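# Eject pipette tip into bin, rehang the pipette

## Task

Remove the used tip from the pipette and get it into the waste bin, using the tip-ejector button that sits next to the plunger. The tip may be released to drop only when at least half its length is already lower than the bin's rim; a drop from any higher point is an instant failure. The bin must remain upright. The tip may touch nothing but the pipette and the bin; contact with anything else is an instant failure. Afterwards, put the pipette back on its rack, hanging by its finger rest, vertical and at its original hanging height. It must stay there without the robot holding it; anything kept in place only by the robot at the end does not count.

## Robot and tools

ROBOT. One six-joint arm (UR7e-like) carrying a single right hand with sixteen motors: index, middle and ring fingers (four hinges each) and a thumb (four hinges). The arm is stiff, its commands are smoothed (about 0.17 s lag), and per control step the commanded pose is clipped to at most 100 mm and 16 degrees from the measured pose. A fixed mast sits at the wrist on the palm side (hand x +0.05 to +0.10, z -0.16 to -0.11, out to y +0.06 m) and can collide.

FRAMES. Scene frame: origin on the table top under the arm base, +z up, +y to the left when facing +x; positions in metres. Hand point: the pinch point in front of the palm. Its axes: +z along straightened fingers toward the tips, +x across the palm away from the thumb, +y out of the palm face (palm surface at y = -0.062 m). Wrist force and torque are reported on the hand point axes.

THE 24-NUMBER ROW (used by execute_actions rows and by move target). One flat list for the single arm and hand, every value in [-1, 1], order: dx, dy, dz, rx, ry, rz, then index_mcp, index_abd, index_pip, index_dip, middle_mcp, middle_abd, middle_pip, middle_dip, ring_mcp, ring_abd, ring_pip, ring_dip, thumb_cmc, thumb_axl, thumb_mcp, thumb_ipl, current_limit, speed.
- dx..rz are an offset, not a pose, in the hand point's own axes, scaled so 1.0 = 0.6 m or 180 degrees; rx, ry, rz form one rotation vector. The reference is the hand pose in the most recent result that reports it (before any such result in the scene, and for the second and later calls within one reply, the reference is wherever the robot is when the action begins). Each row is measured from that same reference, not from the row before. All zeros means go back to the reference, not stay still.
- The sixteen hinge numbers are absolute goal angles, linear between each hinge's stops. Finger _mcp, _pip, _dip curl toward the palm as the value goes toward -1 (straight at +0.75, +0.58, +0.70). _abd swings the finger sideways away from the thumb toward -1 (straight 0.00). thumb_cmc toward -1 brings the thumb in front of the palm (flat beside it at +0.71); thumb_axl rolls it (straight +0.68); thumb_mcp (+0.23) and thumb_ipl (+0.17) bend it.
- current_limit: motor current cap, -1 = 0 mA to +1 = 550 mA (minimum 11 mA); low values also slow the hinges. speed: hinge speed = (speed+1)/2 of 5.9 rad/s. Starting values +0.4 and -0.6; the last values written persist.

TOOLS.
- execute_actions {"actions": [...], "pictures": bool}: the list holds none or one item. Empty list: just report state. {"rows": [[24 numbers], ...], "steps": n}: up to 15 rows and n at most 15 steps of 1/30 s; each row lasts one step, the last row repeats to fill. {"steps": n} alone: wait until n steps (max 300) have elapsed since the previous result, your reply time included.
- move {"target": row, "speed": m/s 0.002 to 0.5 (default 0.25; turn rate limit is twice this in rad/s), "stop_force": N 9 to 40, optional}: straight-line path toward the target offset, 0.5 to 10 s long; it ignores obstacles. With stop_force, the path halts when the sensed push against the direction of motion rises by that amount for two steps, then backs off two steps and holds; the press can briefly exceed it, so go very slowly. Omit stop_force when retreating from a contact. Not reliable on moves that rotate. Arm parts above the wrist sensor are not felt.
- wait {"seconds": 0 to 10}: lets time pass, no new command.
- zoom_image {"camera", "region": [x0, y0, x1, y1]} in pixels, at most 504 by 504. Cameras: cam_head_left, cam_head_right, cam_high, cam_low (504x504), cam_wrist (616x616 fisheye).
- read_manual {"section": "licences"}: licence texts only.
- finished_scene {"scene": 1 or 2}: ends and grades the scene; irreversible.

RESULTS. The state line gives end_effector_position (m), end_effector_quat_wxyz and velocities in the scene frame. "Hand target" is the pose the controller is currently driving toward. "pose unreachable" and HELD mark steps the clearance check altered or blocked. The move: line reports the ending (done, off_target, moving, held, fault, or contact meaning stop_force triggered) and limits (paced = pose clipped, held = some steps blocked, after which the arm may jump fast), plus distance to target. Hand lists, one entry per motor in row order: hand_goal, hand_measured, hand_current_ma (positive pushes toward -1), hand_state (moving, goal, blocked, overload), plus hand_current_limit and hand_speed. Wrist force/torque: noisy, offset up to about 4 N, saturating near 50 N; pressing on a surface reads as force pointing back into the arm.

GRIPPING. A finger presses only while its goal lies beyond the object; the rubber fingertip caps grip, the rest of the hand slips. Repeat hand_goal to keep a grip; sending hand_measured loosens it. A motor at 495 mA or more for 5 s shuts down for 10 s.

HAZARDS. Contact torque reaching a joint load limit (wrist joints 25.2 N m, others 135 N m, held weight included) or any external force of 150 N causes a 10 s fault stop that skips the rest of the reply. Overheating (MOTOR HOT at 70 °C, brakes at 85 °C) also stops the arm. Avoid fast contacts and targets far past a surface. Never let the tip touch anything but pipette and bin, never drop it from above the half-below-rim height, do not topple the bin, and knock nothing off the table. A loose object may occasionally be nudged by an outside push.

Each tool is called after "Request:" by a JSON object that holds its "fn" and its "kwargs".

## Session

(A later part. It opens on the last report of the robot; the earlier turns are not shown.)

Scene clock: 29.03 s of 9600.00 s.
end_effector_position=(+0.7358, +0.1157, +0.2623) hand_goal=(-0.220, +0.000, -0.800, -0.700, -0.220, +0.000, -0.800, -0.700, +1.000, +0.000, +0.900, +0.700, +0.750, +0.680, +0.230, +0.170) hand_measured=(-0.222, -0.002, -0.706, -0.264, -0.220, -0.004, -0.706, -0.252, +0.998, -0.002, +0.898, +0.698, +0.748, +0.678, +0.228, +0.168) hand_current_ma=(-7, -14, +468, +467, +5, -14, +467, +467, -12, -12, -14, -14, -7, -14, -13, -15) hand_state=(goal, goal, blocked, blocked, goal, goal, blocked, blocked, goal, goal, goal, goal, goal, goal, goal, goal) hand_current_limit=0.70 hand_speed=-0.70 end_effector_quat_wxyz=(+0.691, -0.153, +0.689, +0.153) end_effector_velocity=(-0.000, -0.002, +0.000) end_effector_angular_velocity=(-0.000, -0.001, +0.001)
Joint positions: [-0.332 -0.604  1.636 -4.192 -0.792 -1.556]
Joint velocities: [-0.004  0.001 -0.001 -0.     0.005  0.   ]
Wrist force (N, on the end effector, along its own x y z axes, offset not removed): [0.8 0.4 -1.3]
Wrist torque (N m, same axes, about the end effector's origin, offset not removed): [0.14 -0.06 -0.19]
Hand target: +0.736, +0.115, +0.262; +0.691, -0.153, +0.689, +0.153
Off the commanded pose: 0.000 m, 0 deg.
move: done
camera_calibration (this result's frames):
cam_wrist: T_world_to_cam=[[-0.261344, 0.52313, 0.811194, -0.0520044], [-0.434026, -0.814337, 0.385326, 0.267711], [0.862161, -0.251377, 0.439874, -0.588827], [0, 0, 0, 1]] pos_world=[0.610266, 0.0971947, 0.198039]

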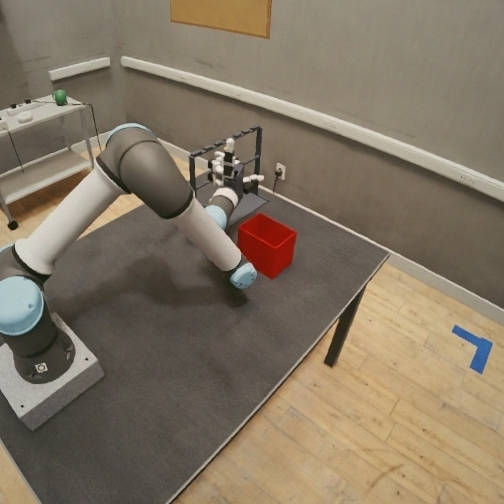

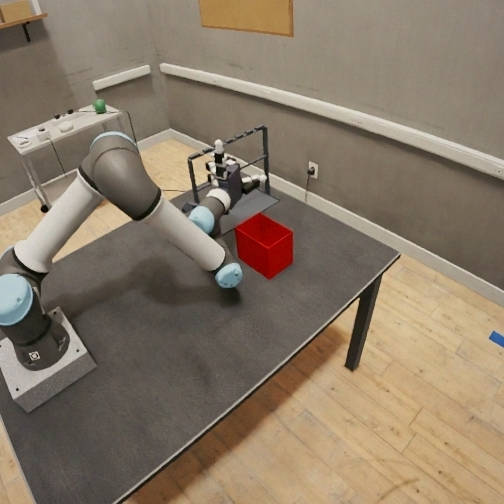

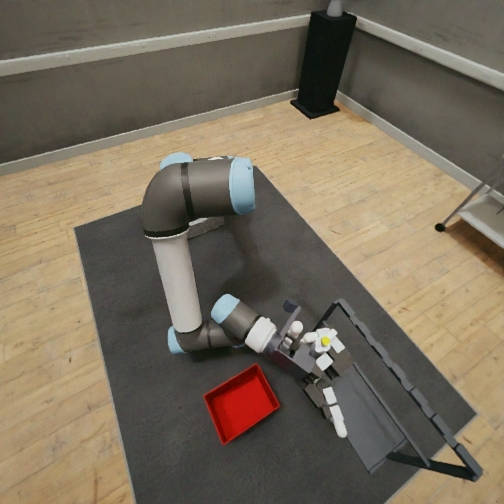

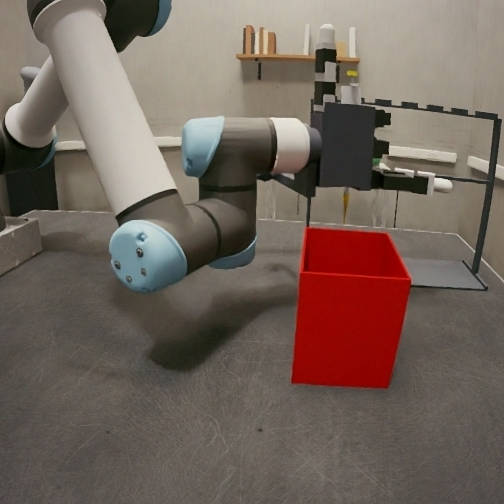

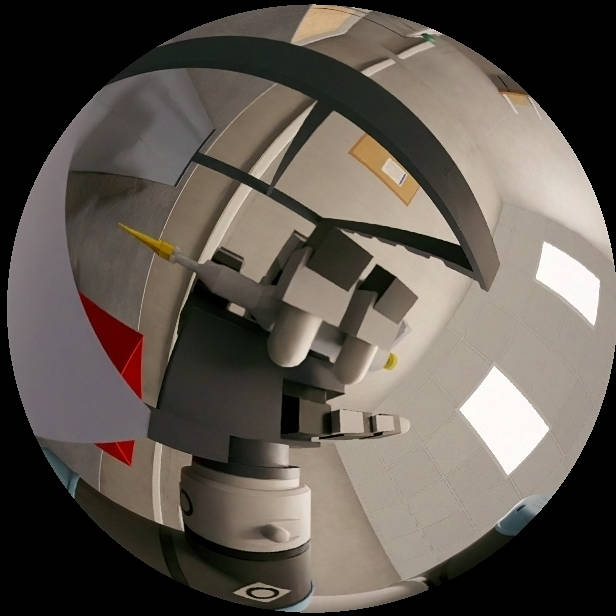

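Request:
{"fn": "move", "kwargs": {"target": [-0.12,-0.27,-0.14,0,0,0,-0.22,0,-0.8,-0.7,-0.22,0,-0.8,-0.7,1,0,0.9,0.7,0.75,0.68,0.23,0.17,0.7,-0.7], "speed": 0.12}}

Request:
{"fn": "move", "kwargs": {"target": [0.161,0,0,0,0,0,-0.45,0,-0.85,-0.7,-0.45,0,-0.85,-0.7,1,0,0.9,0.7,0.69,0.68,0,0,0.75,-0.7], "speed": 0.06, "stop_force": 10}}

Request:
{"fn": "move", "kwargs": {"target": [0,0,0,0,0,0,-0.45,0,-0.85,-0.7,-0.45,0,-0.85,-0.7,1,0,0.9,0.7,0.68,0.68,-0.26,-0.1,0.75,-0.6]}}

Scene clock: 34.47 s of 9600.00 s.
end_effector_position=(+0.7282, -0.0667, +0.3336) hand_goal=(-0.220, +0.000, -0.800, -0.700, -0.220, +0.000, -0.800, -0.700, +1.000, +0.000, +0.900, +0.700, +0.750, +0.680, +0.230, +0.170) hand_measured=(-0.222, -0.002, -0.706, -0.264, -0.220, -0.004, -0.706, -0.252, +0.998, -0.002, +0.898, +0.698, +0.748, +0.678, +0.228, +0.168) hand_current_ma=(-7, -14, +468, +467, +5, -14, +467, +468, -10, -12, -13, -14, -6, -14, -13, -15) hand_state=(goal, goal, blocked, blocked, goal, goal, blocked, blocked, goal, goal, goal, goal, goal, goal, goal, goal) hand_current_limit=0.70 hand_speed=-0.70 end_effector_quat_wxyz=(+0.691, -0.153, +0.690, +0.153) end_effector_velocity=(-0.000, -0.002, +0.001) end_effector_angular_velocity=(-0.000, +0.000, +0.001)
Joint positions: [-0.623 -0.68   1.52  -4.009 -0.501 -1.545]
Joint velocities: [-0.003 -0.    -0.003  0.004  0.004 -0.001]
Wrist force (N, on the end effector, along its own x y z axes, offset not removed): [0.7 0.5 -2.0]
Wrist torque (N m, same axes, about the end effector's origin, offset not removed): [0.05 -0.05 -0.07]
Hand target: +0.728, -0.067, +0.334; +0.691, -0.153, +0.690, +0.153
Off the commanded pose: 0.001 m, 0 deg.
After step 90, 0.30 s passed at rest.
move: done
camera_calibration (this result's frames):
cam_wrist: T_world_to_cam=[[-0.261095, 0.523353, 0.81113, -0.0166093], [-0.433948, -0.81422, 0.385663, 0.0882894], [0.862275, -0.251293, 0.439696, -0.659501], [0, 0, 0, 1]] pos_world=[0.602648, -0.0851486, 0.269402]

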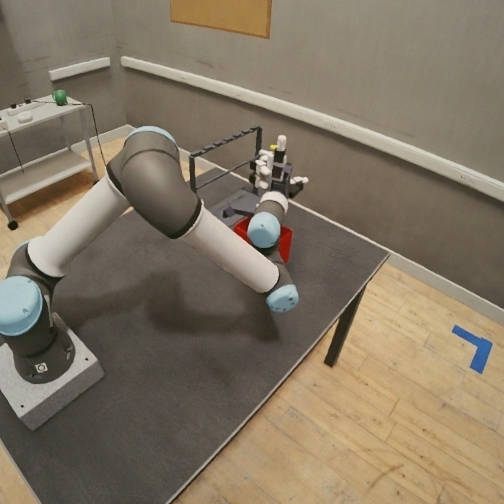

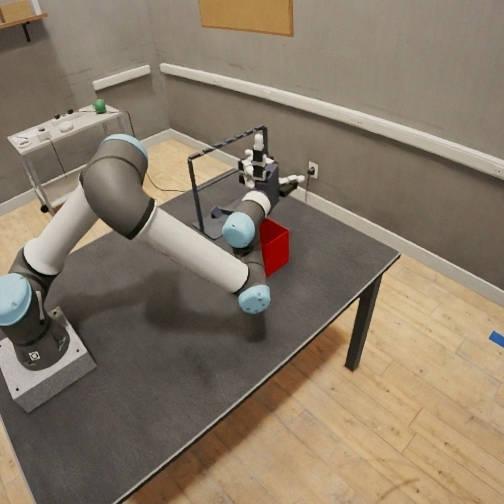

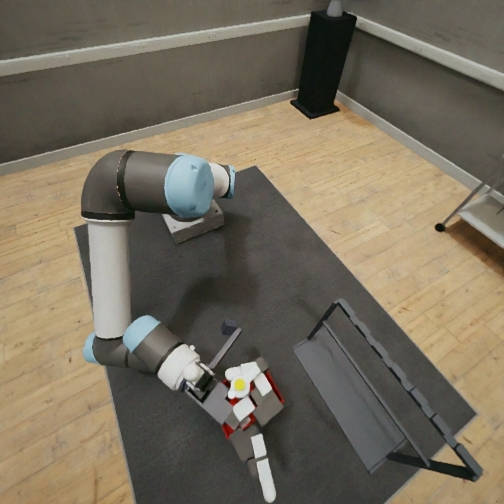

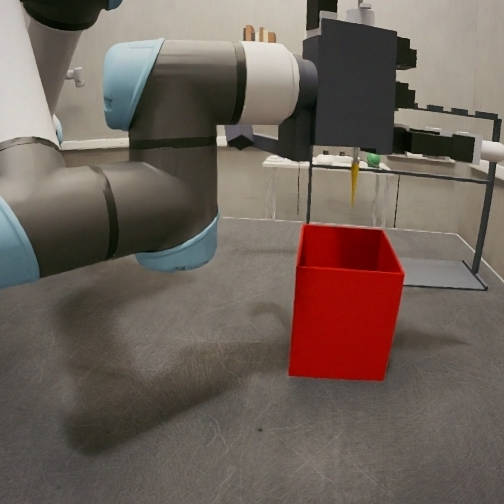

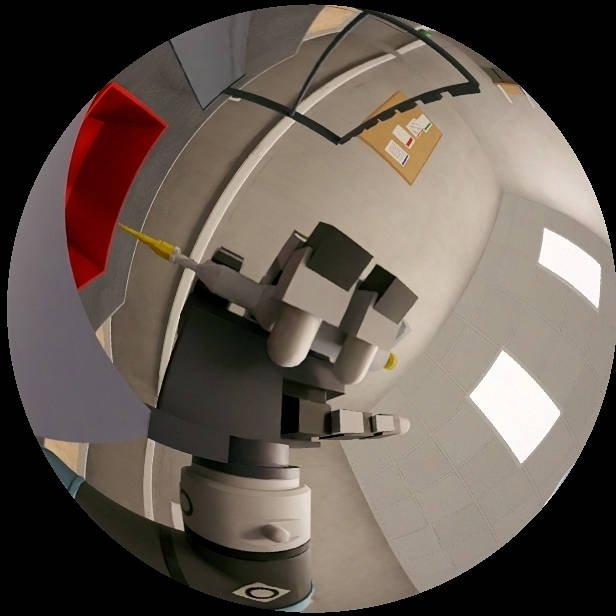

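Scene clock: 36.50 s of 9600.00 s.
end_effector_position=(+0.7282, -0.0664, +0.2372) hand_goal=(-0.450, +0.000, -0.850, -0.700, -0.450, +0.000, -0.850, -0.700, +1.000, +0.000, +0.900, +0.700, +0.690, +0.680, +0.000, +0.000) hand_measured=(-0.314, -0.002, -0.706, -0.266, -0.322, -0.004, -0.706, -0.256, +0.998, -0.002, +0.898, +0.698, +0.692, +0.678, +0.000, +0.002) hand_current_ma=(+481, -14, +481, +481, +481, -14, +481, +481, -10, -12, -13, -14, +15, -14, -2, +8) hand_state=(blocked, goal, blocked, blocked, blocked, goal, blocked, blocked, goal, goal, goal, goal, goal, goal, goal, goal) hand_current_limit=0.75 hand_speed=-0.70 end_effector_quat_wxyz=(+0.691, -0.153, +0.690, +0.153) end_effector_velocity=(+0.000, -0.000, -0.003) end_effector_angular_velocity=(-0.000, -0.001, -0.000)
Joint positions: [-0.621 -0.499  1.476 -4.145 -0.503 -1.545]
Joint velocities: [-0.     0.006 -0.003 -0.004 -0.     0.001]
Wrist force (N, on the end effector, along its own x y z axes, offset not removed): [-2.0 -0.8 -3.5]
Wrist torque (N m, same axes, about the end effector's origin, offset not removed): [0.23 0.30 -0.35]
Hand target: +0.728, -0.066, +0.237; +0.691, -0.153, +0.690, +0.153
Off the commanded pose: 0.000 m, 0 deg.
move: done
camera_calibration (this result's frames):
cam_wrist: T_world_to_cam=[[-0.261065, 0.523399, 0.811109, 0.0613993], [-0.433942, -0.814195, 0.385721, 0.125697], [0.862287, -0.251276, 0.439683, -0.617047], [0, 0, 0, 1]] pos_world=[0.602646, -0.0848441, 0.17302]

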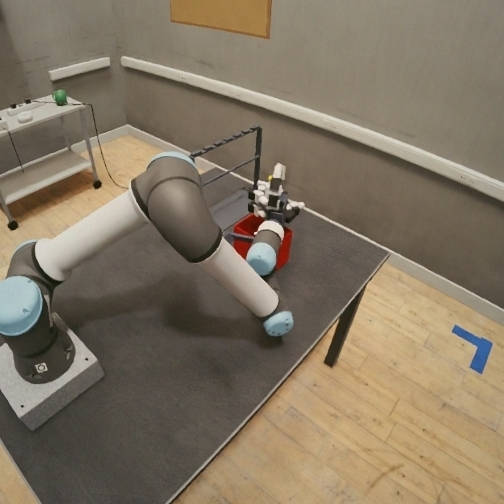

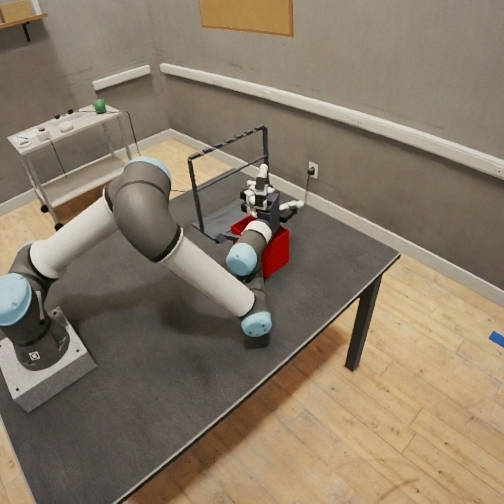

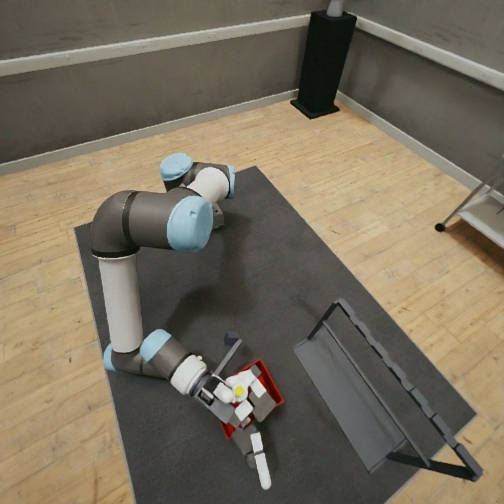

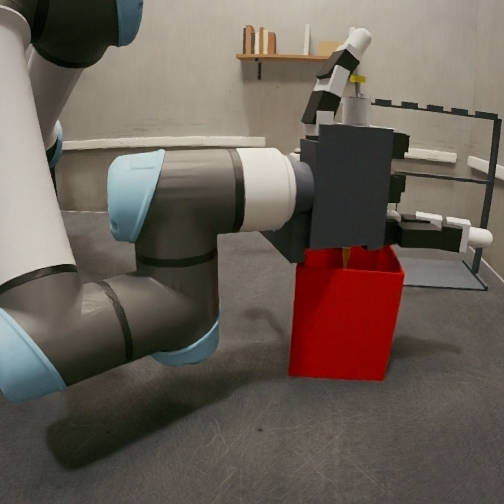

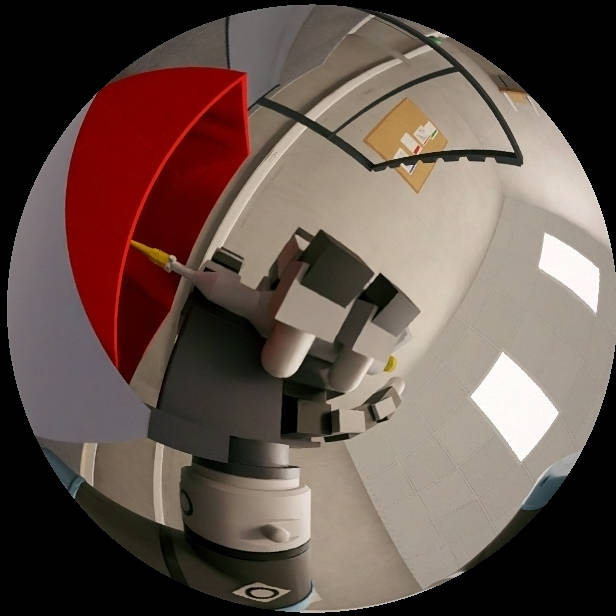

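Scene clock: 37.13 s of 9600.00 s.
end_effector_position=(+0.7282, -0.0664, +0.2371) hand_goal=(-0.450, +0.000, -0.850, -0.700, -0.450, +0.000, -0.850, -0.700, +1.000, +0.000, +0.900, +0.700, +0.680, +0.680, -0.260, -0.100) hand_measured=(-0.314, -0.002, -0.706, -0.266, -0.322, -0.004, -0.706, -0.256, +0.998, -0.002, +0.898, +0.698, +0.690, +0.684, -0.256, -0.098) hand_current_ma=(+481, -14, +481, +481, +481, -14, +481, +481, -10, -12, -13, -14, +57, +28, +30, +11) hand_state=(blocked, goal, blocked, blocked, blocked, goal, blocked, blocked, goal, goal, goal, goal, goal, goal, goal, goal) hand_current_limit=0.75 hand_speed=-0.60 end_effector_quat_wxyz=(+0.691, -0.153, +0.690, +0.153) end_effector_velocity=(-0.000, +0.001, +0.000) end_effector_angular_velocity=(+0.001, +0.001, +0.001)
Joint positions: [-0.621 -0.499  1.476 -4.145 -0.503 -1.545]
Joint velocities: [ 0.001 -0.     0.001  0.    -0.     0.   ]
Wrist force (N, on the end effector, along its own x y z axes, offset not removed): [1.3 -0.1 -0.7]
Wrist torque (N m, same axes, about the end effector's origin, offset not removed): [-0.10 -0.22 0.14]
Hand target: +0.728, -0.066, +0.237; +0.691, -0.153, +0.690, +0.153
Off the commanded pose: 0.000 m, 0 deg.
move: done
camera_calibration (this result's frames):
cam_wrist: T_world_to_cam=[[-0.261002, 0.523331, 0.811174, 0.0614085], [-0.433912, -0.814228, 0.385687, 0.12571], [0.862322, -0.251313, 0.439594, -0.617034], [0, 0, 0, 1]] pos_world=[0.602656, -0.0848492, 0.172947]

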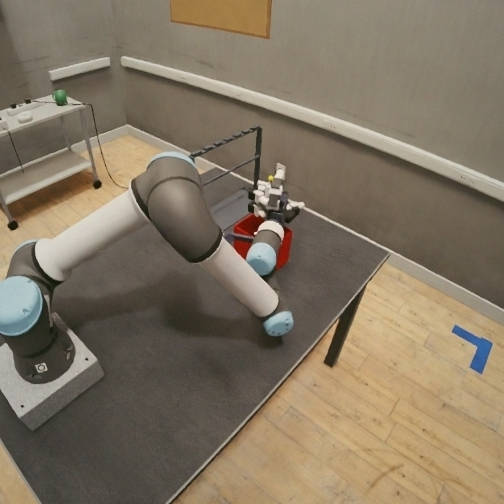

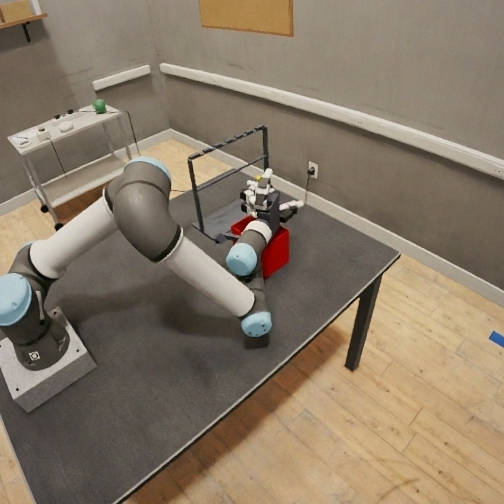

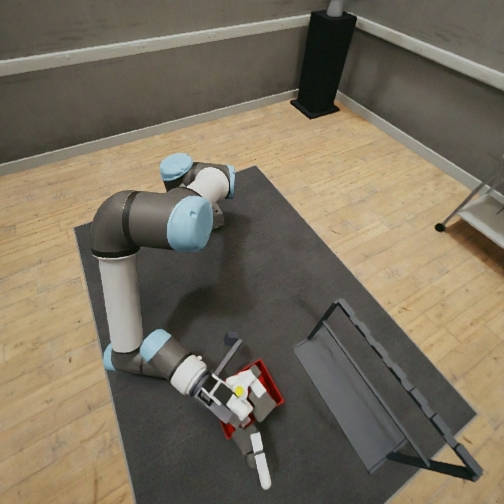

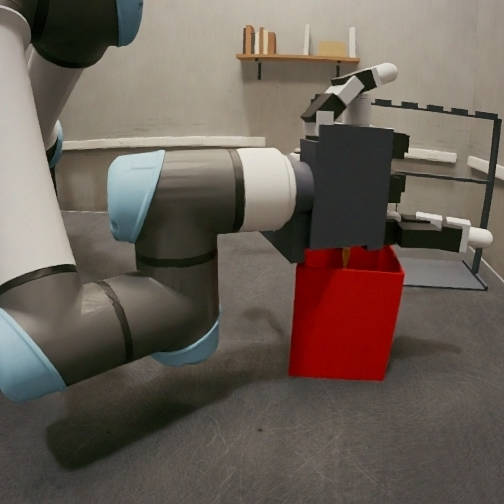

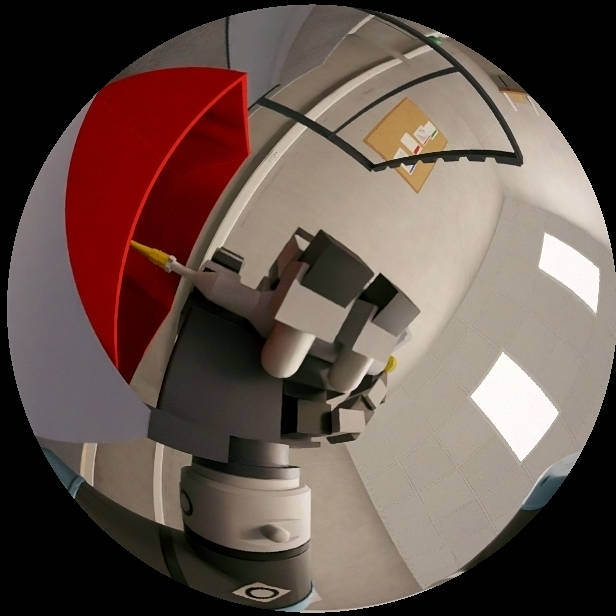

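Request:
{"fn": "move", "kwargs": {"target": [0,0,0,0,0,0,-0.45,0,-0.85,-0.7,-0.45,0,-0.85,-0.7,1,0,0.9,0.7,0.62,0.68,-0.35,-0.9,0.78,1]}}

Scene clock: 39.20 s of 9600.00 s.
end_effector_position=(+0.7282, -0.0664, +0.2372) hand_goal=(-0.450, +0.000, -0.850, -0.700, -0.450, +0.000, -0.850, -0.700, +1.000, +0.000, +0.900, +0.700, +0.620, +0.680, -0.350, -0.900) hand_measured=(-0.318, -0.002, -0.706, -0.266, -0.324, -0.002, -0.706, -0.256, +0.998, -0.002, +0.898, +0.698, +0.680, +0.692, -0.296, -0.292) hand_current_ma=(+489, -8, +490, +489, +490, -12, +490, +490, -10, -12, -13, -14, +339, +82, +407, +489) hand_state=(blocked, goal, blocked, blocked, blocked, goal, blocked, blocked, goal, goal, goal, goal, blocked, goal, blocked, blocked) hand_current_limit=0.78 hand_speed=1.00 end_effector_quat_wxyz=(+0.691, -0.153, +0.690, +0.153) end_effector_velocity=(-0.000, +0.000, -0.000) end_effector_angular_velocity=(+0.000, +0.000, +0.000)
Joint positions: [-0.621 -0.499  1.476 -4.145 -0.503 -1.545]
Joint velocities: [ 0.     0.     0.001 -0.    -0.     0.   ]
Wrist force (N, on the end effector, along its own x y z axes, offset not removed): [0.4 -2.2 -1.4]
Wrist torque (N m, same axes, about the end effector's origin, offset not removed): [-0.10 -0.04 -0.13]
Hand target: +0.728, -0.066, +0.237; +0.691, -0.153, +0.690, +0.153
Off the commanded pose: 0.000 m, 0 deg.
move: done
camera_calibration (this result's frames):
cam_wrist: T_world_to_cam=[[-0.261066, 0.523398, 0.81111, 0.0613973], [-0.433941, -0.814196, 0.38572, 0.125697], [0.862287, -0.251276, 0.439683, -0.617048], [0, 0, 0, 1]] pos_world=[0.602647, -0.0848421, 0.173021]

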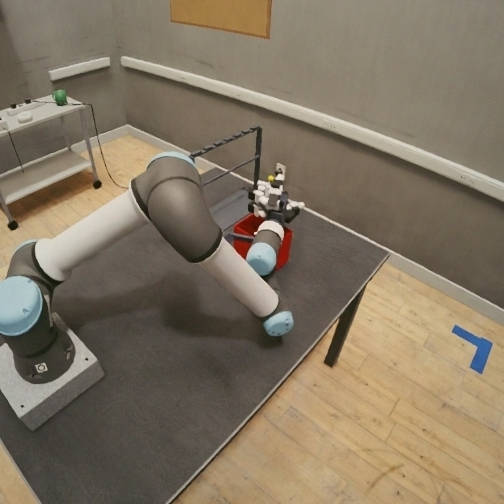

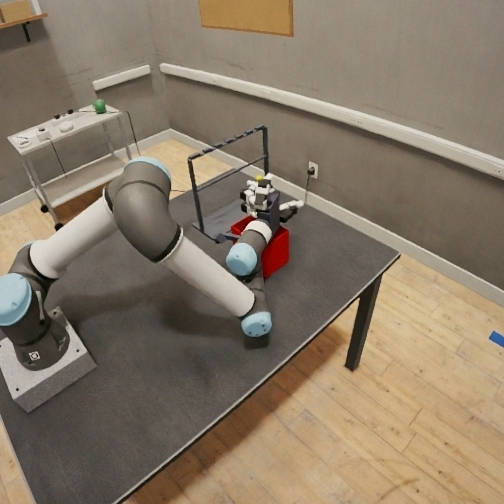

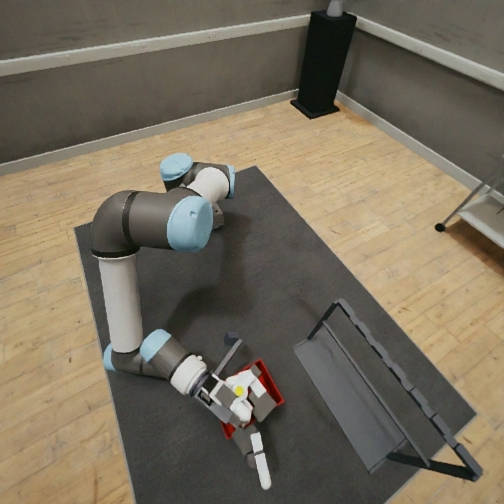

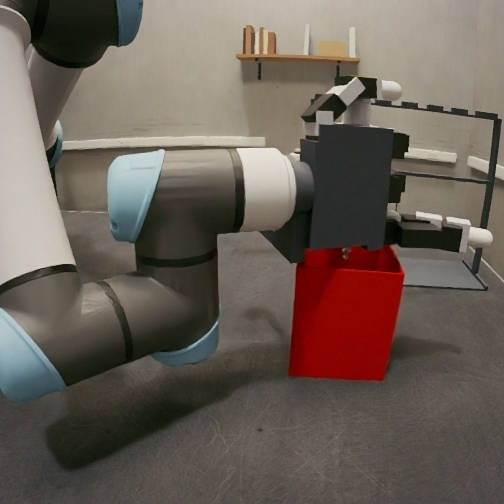

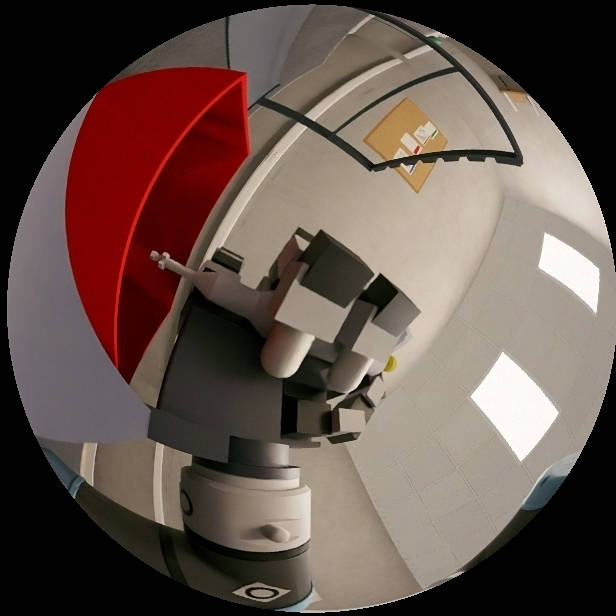

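Request:
{"fn": "move", "kwargs": {"target": [-0.07,0,0,0,0,0,-0.22,0,-0.8,-0.7,-0.22,0,-0.8,-0.7,1,0,0.9,0.7,0.75,0.68,0.23,0.17,0.7,-0.6], "speed": 0.06}}

Request:
{"fn": "move", "kwargs": {"target": [0.028,0.3075,0.155,0,0,0,-0.22,0,-0.8,-0.7,-0.22,0,-0.8,-0.7,1,0,0.9,0.7,0.75,0.68,0.23,0.17,0.7,-0.7], "speed": 0.12}}

Request:
{"fn": "move", "kwargs": {"target": [0,0.077,0.036,0,0,0,-0.22,0,-0.8,-0.7,-0.22,0,-0.8,-0.7,1,0,0.9,0.7,0.75,0.68,0.23,0.17,0.7,-0.7], "speed": 0.025, "stop_force": 10}}

Request:
{"fn": "move", "kwargs": {"target": [0.022,0,0,0,0,0,-0.22,0,-0.8,-0.7,-0.22,0,-0.8,-0.7,1,0,0.9,0.7,0.75,0.68,0.23,0.17,0.7,-0.7], "speed": 0.008, "stop_force": 9}}

Request:
{"fn": "zoom_image", "kwargs": {"camera": "cam_high", "region": [310,280,400,370]}}

Scene clock: 45.13 s of 9600.00 s.
end_effector_position=(+0.7282, -0.0665, +0.2790) hand_goal=(-0.220, +0.000, -0.800, -0.700, -0.220, +0.000, -0.800, -0.700, +1.000, +0.000, +0.900, +0.700, +0.750, +0.680, +0.230, +0.170) hand_measured=(-0.222, -0.002, -0.706, -0.268, -0.224, -0.002, -0.706, -0.256, +0.998, -0.002, +0.898, +0.698, +0.748, +0.680, +0.228, +0.168) hand_current_ma=(-8, -8, +467, +467, -23, -12, +467, +467, -10, -12, -13, -14, -9, -2, -14, -15) hand_state=(goal, goal, blocked, blocked, goal, goal, blocked, blocked, goal, goal, goal, goal, goal, goal, goal, goal) hand_current_limit=0.70 hand_speed=-0.60 end_effector_quat_wxyz=(+0.691, -0.153, +0.690, +0.153) end_effector_velocity=(+0.000, +0.000, +0.002) end_effector_angular_velocity=(+0.002, +0.003, +0.001)
Joint positions: [-0.622 -0.58   1.502 -4.091 -0.502 -1.545]
Joint velocities: [ 0.001 -0.005  0.002  0.007  0.    -0.001]
Wrist force (N, on the end effector, along its own x y z axes, offset not removed): [0.7 -1.2 -2.4]
Wrist torque (N m, same axes, about the end effector's origin, offset not removed): [-0.10 0.05 -0.05]
Hand target: +0.728, -0.066, +0.279; +0.691, -0.153, +0.690, +0.153
Off the commanded pose: 0.000 m, 0 deg.
After step 90, 1.83 s passed at rest.
move: done
camera_calibration (this result's frames):
cam_wrist: T_world_to_cam=[[-0.261094, 0.523349, 0.811132, 0.027614], [-0.433949, -0.814221, 0.385659, 0.109511], [0.862275, -0.251296, 0.439695, -0.635428], [0, 0, 0, 1]] pos_world=[0.602646, -0.0849663, 0.214762]

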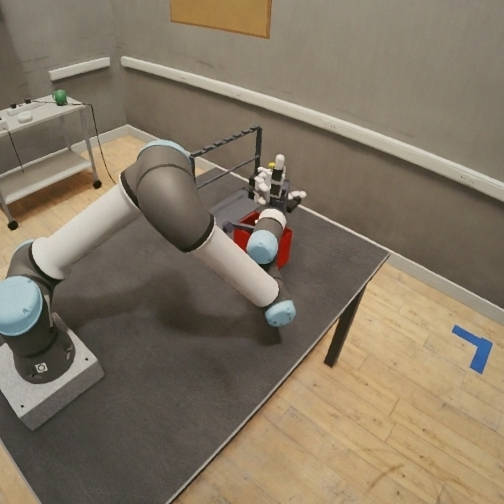

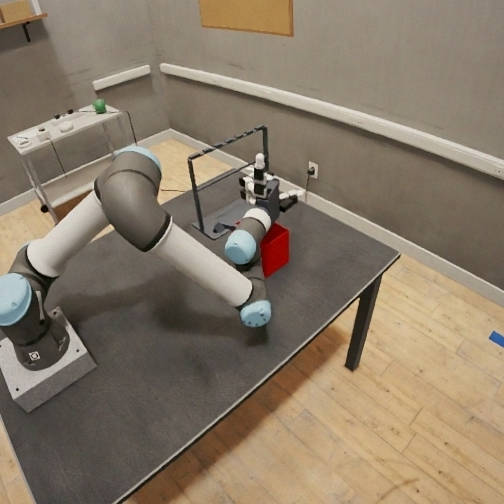

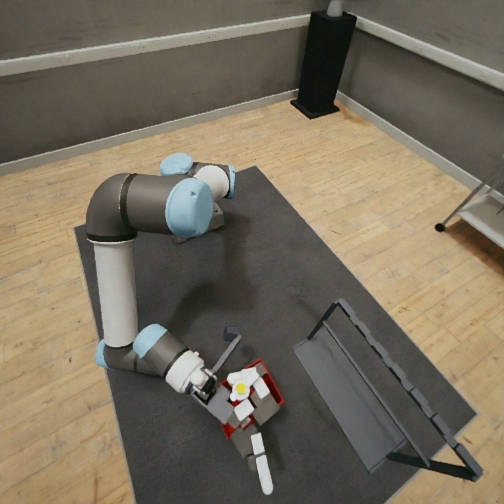

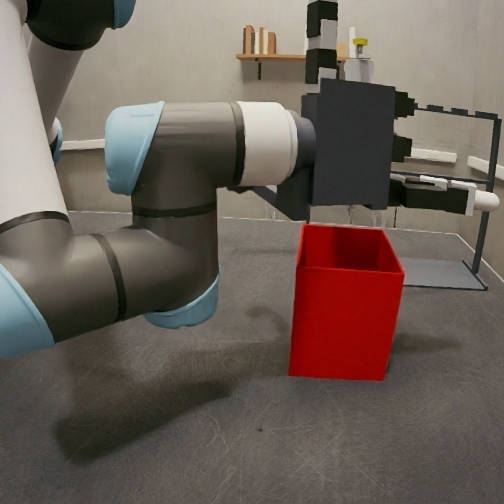

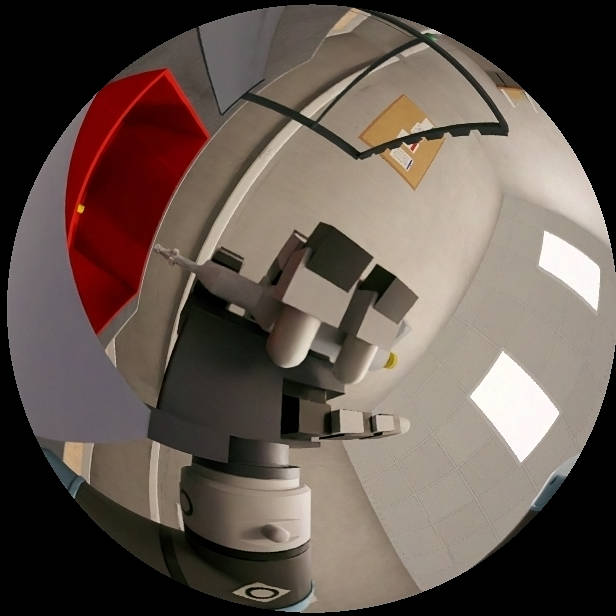

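Scene clock: 47.40 s of 9600.00 s.
end_effector_position=(+0.7344, +0.1399, +0.2630) hand_goal=(-0.220, +0.000, -0.800, -0.700, -0.220, +0.000, -0.800, -0.700, +1.000, +0.000, +0.900, +0.700, +0.750, +0.680, +0.230, +0.170) hand_measured=(-0.222, -0.002, -0.706, -0.268, -0.224, -0.002, -0.706, -0.256, +0.998, -0.002, +0.898, +0.698, +0.750, +0.680, +0.228, +0.168) hand_current_ma=(-7, -8, +468, +467, -22, -12, +468, +467, -9, -12, -13, -14, -5, -2, -13, -15) hand_state=(goal, goal, blocked, blocked, goal, goal, blocked, blocked, goal, goal, goal, goal, goal, goal, goal, goal) hand_current_limit=0.70 hand_speed=-0.70 end_effector_quat_wxyz=(+0.691, -0.153, +0.689, +0.153) end_effector_velocity=(+0.000, +0.003, +0.000) end_effector_angular_velocity=(-0.000, -0.001, +0.001)
Joint positions: [-0.291 -0.61   1.648 -4.198 -0.833 -1.556]
Joint velocities: [ 0.005  0.001 -0.002 -0.    -0.004 -0.   ]
Wrist force (N, on the end effector, along its own x y z axes, offset not removed): [1.8 2.0 -0.5]
Wrist torque (N m, same axes, about the end effector's origin, offset not removed): [0.23 -0.21 0.12]
Hand target: +0.734, +0.140, +0.263; +0.691, -0.153, +0.689, +0.153
Off the commanded pose: 0.001 m, 0 deg.
move: done
camera_calibration (this result's frames):
cam_wrist: T_world_to_cam=[[-0.261371, 0.522958, 0.811296, -0.0655998], [-0.434065, -0.814411, 0.385126, 0.286699], [0.862133, -0.251495, 0.439861, -0.581738], [0, 0, 0, 1]] pos_world=[0.608836, 0.121492, 0.19869]

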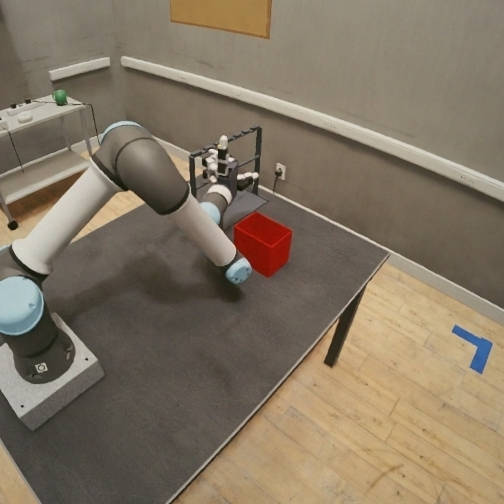

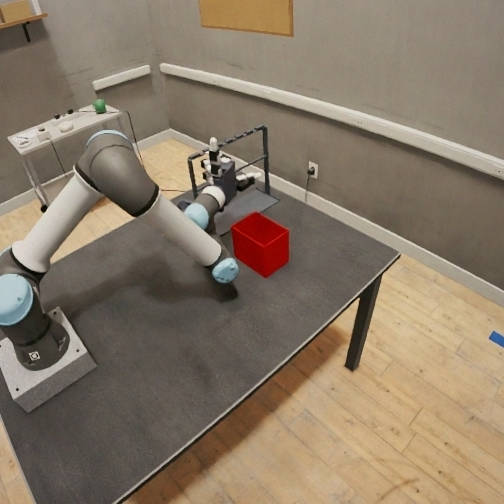

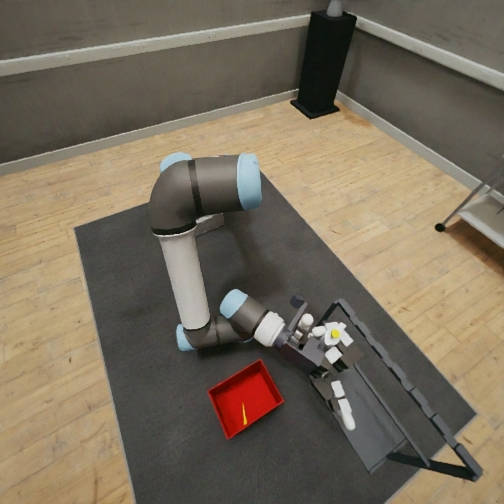

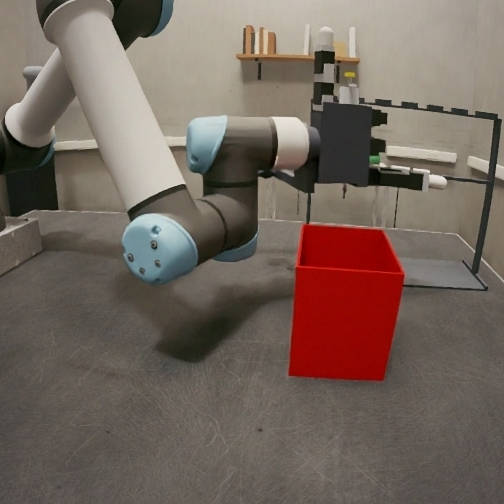

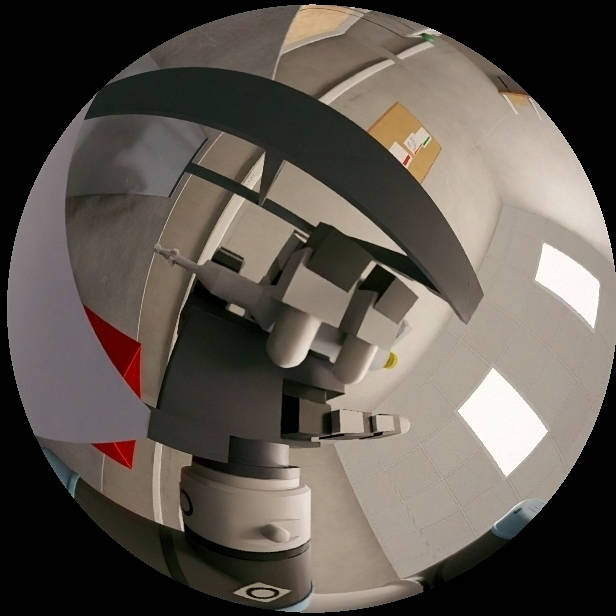

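Scene clock: 49.77 s of 9600.00 s.
end_effector_position=(+0.7344, +0.1907, +0.2632) hand_goal=(-0.220, +0.000, -0.800, -0.700, -0.220, +0.000, -0.800, -0.700, +1.000, +0.000, +0.900, +0.700, +0.750, +0.680, +0.230, +0.170) hand_measured=(-0.222, -0.002, -0.706, -0.268, -0.224, -0.002, -0.706, -0.256, +0.998, -0.002, +0.898, +0.698, +0.750, +0.680, +0.228, +0.168) hand_current_ma=(-7, -8, +468, +468, -22, -12, +468, +468, -9, -12, -13, -14, -5, -2, -13, -15) hand_state=(goal, goal, blocked, blocked, goal, goal, blocked, blocked, goal, goal, goal, goal, goal, goal, goal, goal) hand_current_limit=0.70 hand_speed=-0.70 end_effector_quat_wxyz=(+0.691, -0.152, +0.689, +0.153) end_effector_velocity=(+0.000, +0.003, -0.000) end_effector_angular_velocity=(-0.000, +0.001, +0.001)
Joint positions: [-0.201 -0.612  1.652 -4.198 -0.924 -1.558]
Joint velocities: [ 0.005  0.    -0.     0.001 -0.004 -0.001]
Wrist force (N, on the end effector, along its own x y z axes, offset not removed): [1.1 1.2 -1.2]
Wrist torque (N m, same axes, about the end effector's origin, offset not removed): [0.20 0.04 0.02]
Hand target: +0.734, +0.191, +0.263; +0.691, -0.152, +0.689, +0.153
Off the commanded pose: 0.000 m, 0 deg.
move: done
camera_calibration (this result's frames):
cam_wrist: T_world_to_cam=[[-0.261439, 0.522841, 0.811349, -0.0922913], [-0.434091, -0.814469, 0.384975, 0.328049], [0.862099, -0.251552, 0.439894, -0.569045], [0, 0, 0, 1]] pos_world=[0.608848, 0.172295, 0.19891]

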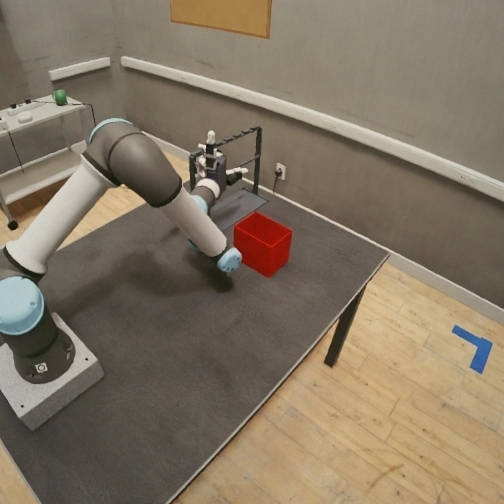

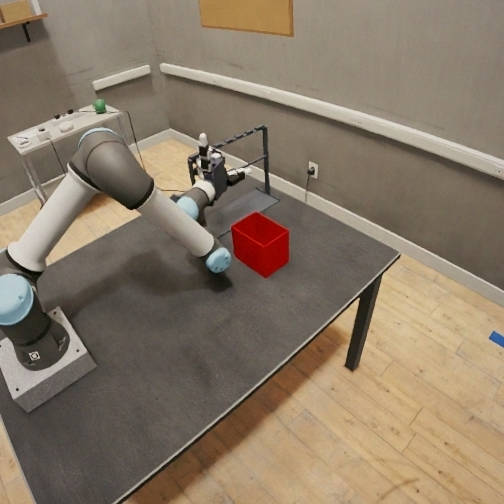

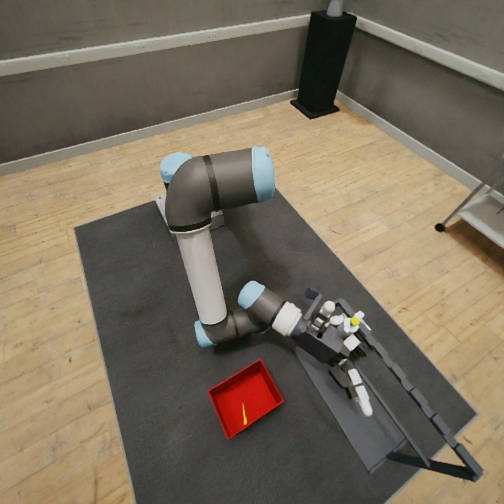

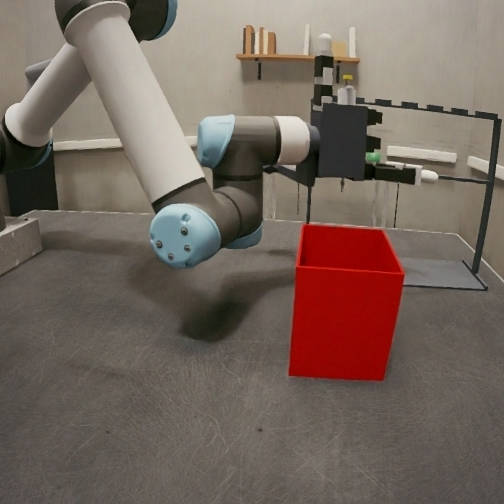

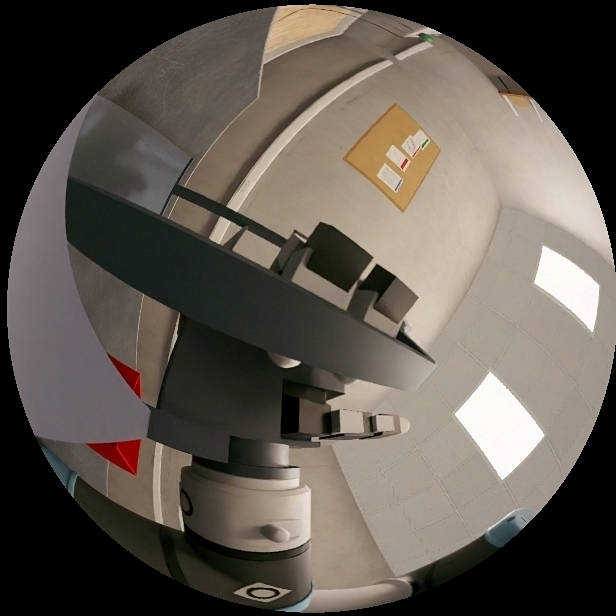

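Scene clock: 51.63 s of 9600.00 s.
end_effector_position=(+0.7344, +0.1908, +0.2502) hand_goal=(-0.220, +0.000, -0.800, -0.700, -0.220, +0.000, -0.800, -0.700, +1.000, +0.000, +0.900, +0.700, +0.750, +0.680, +0.230, +0.170) hand_measured=(-0.222, -0.002, -0.706, -0.268, -0.224, -0.002, -0.706, -0.256, +0.998, -0.002, +0.898, +0.698, +0.750, +0.680, +0.228, +0.168) hand_current_ma=(-7, -8, +468, +467, -22, -12, +467, +468, -9, -12, -13, -14, -5, -2, -13, -15) hand_state=(goal, goal, blocked, blocked, goal, goal, blocked, blocked, goal, goal, goal, goal, goal, goal, goal, goal) hand_current_limit=0.70 hand_speed=-0.70 end_effector_quat_wxyz=(+0.691, -0.152, +0.689, +0.153) end_effector_velocity=(-0.000, +0.000, -0.002) end_effector_angular_velocity=(-0.000, -0.001, -0.000)
Joint positions: [-0.2   -0.585  1.643 -4.217 -0.924 -1.558]
Joint velocities: [-0.     0.004 -0.001 -0.004 -0.     0.   ]
Wrist force (N, on the end effector, along its own x y z axes, offset not removed): [-0.3 0.4 -1.0]
Wrist torque (N m, same axes, about the end effector's origin, offset not removed): [0.15 0.14 -0.11]
Hand target: +0.734, +0.191, +0.250; +0.691, -0.152, +0.689, +0.153
Off the commanded pose: 0.000 m, 0 deg.
move: done
camera_calibration (this result's frames):
cam_wrist: T_world_to_cam=[[-0.261426, 0.522853, 0.811346, -0.0817512], [-0.434099, -0.814459, 0.384987, 0.333091], [0.862099, -0.251559, 0.439891, -0.563309], [0, 0, 0, 1]] pos_world=[0.608851, 0.172328, 0.185887]

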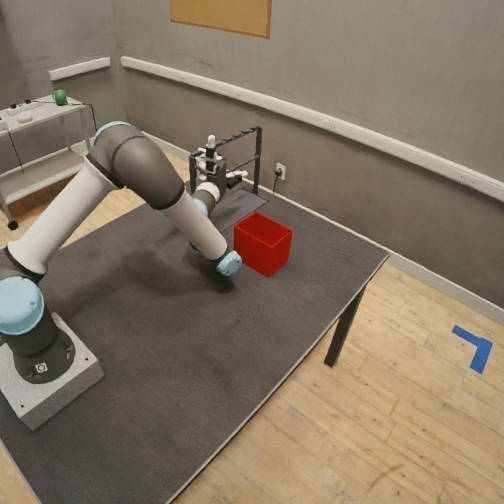

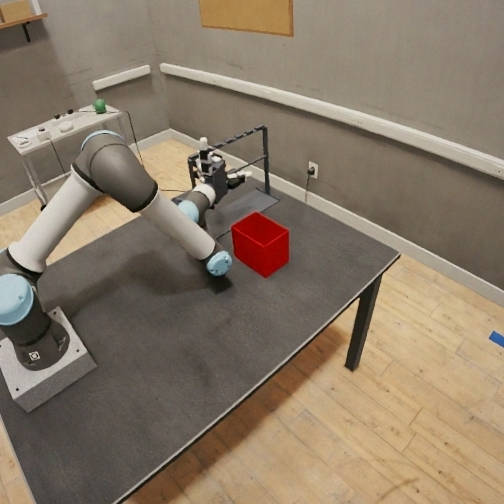

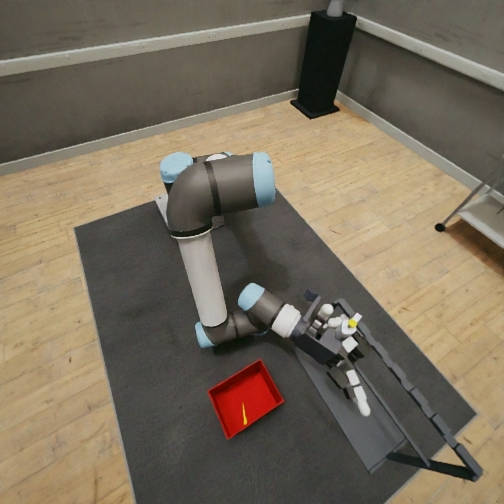

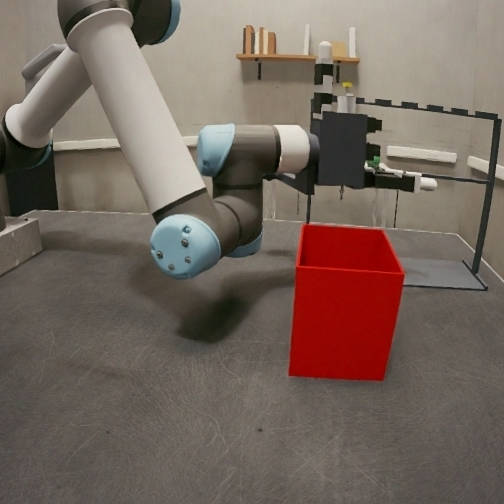

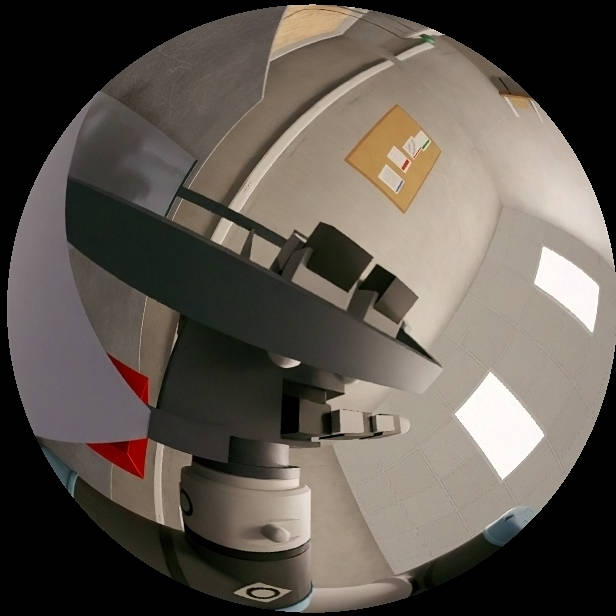

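Region (310, 280, 400, 370) of cam_high's 504x504 image, scaled by 5.600, with more detail than that image has.

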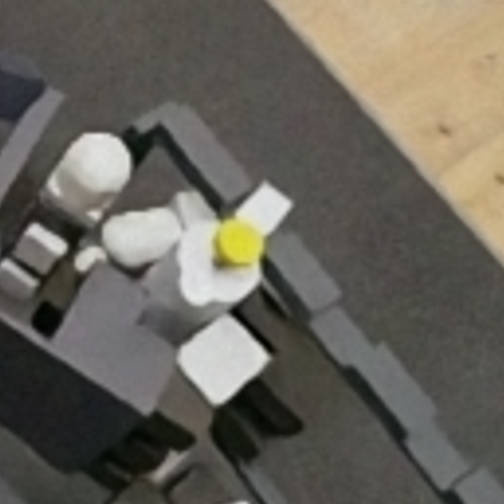

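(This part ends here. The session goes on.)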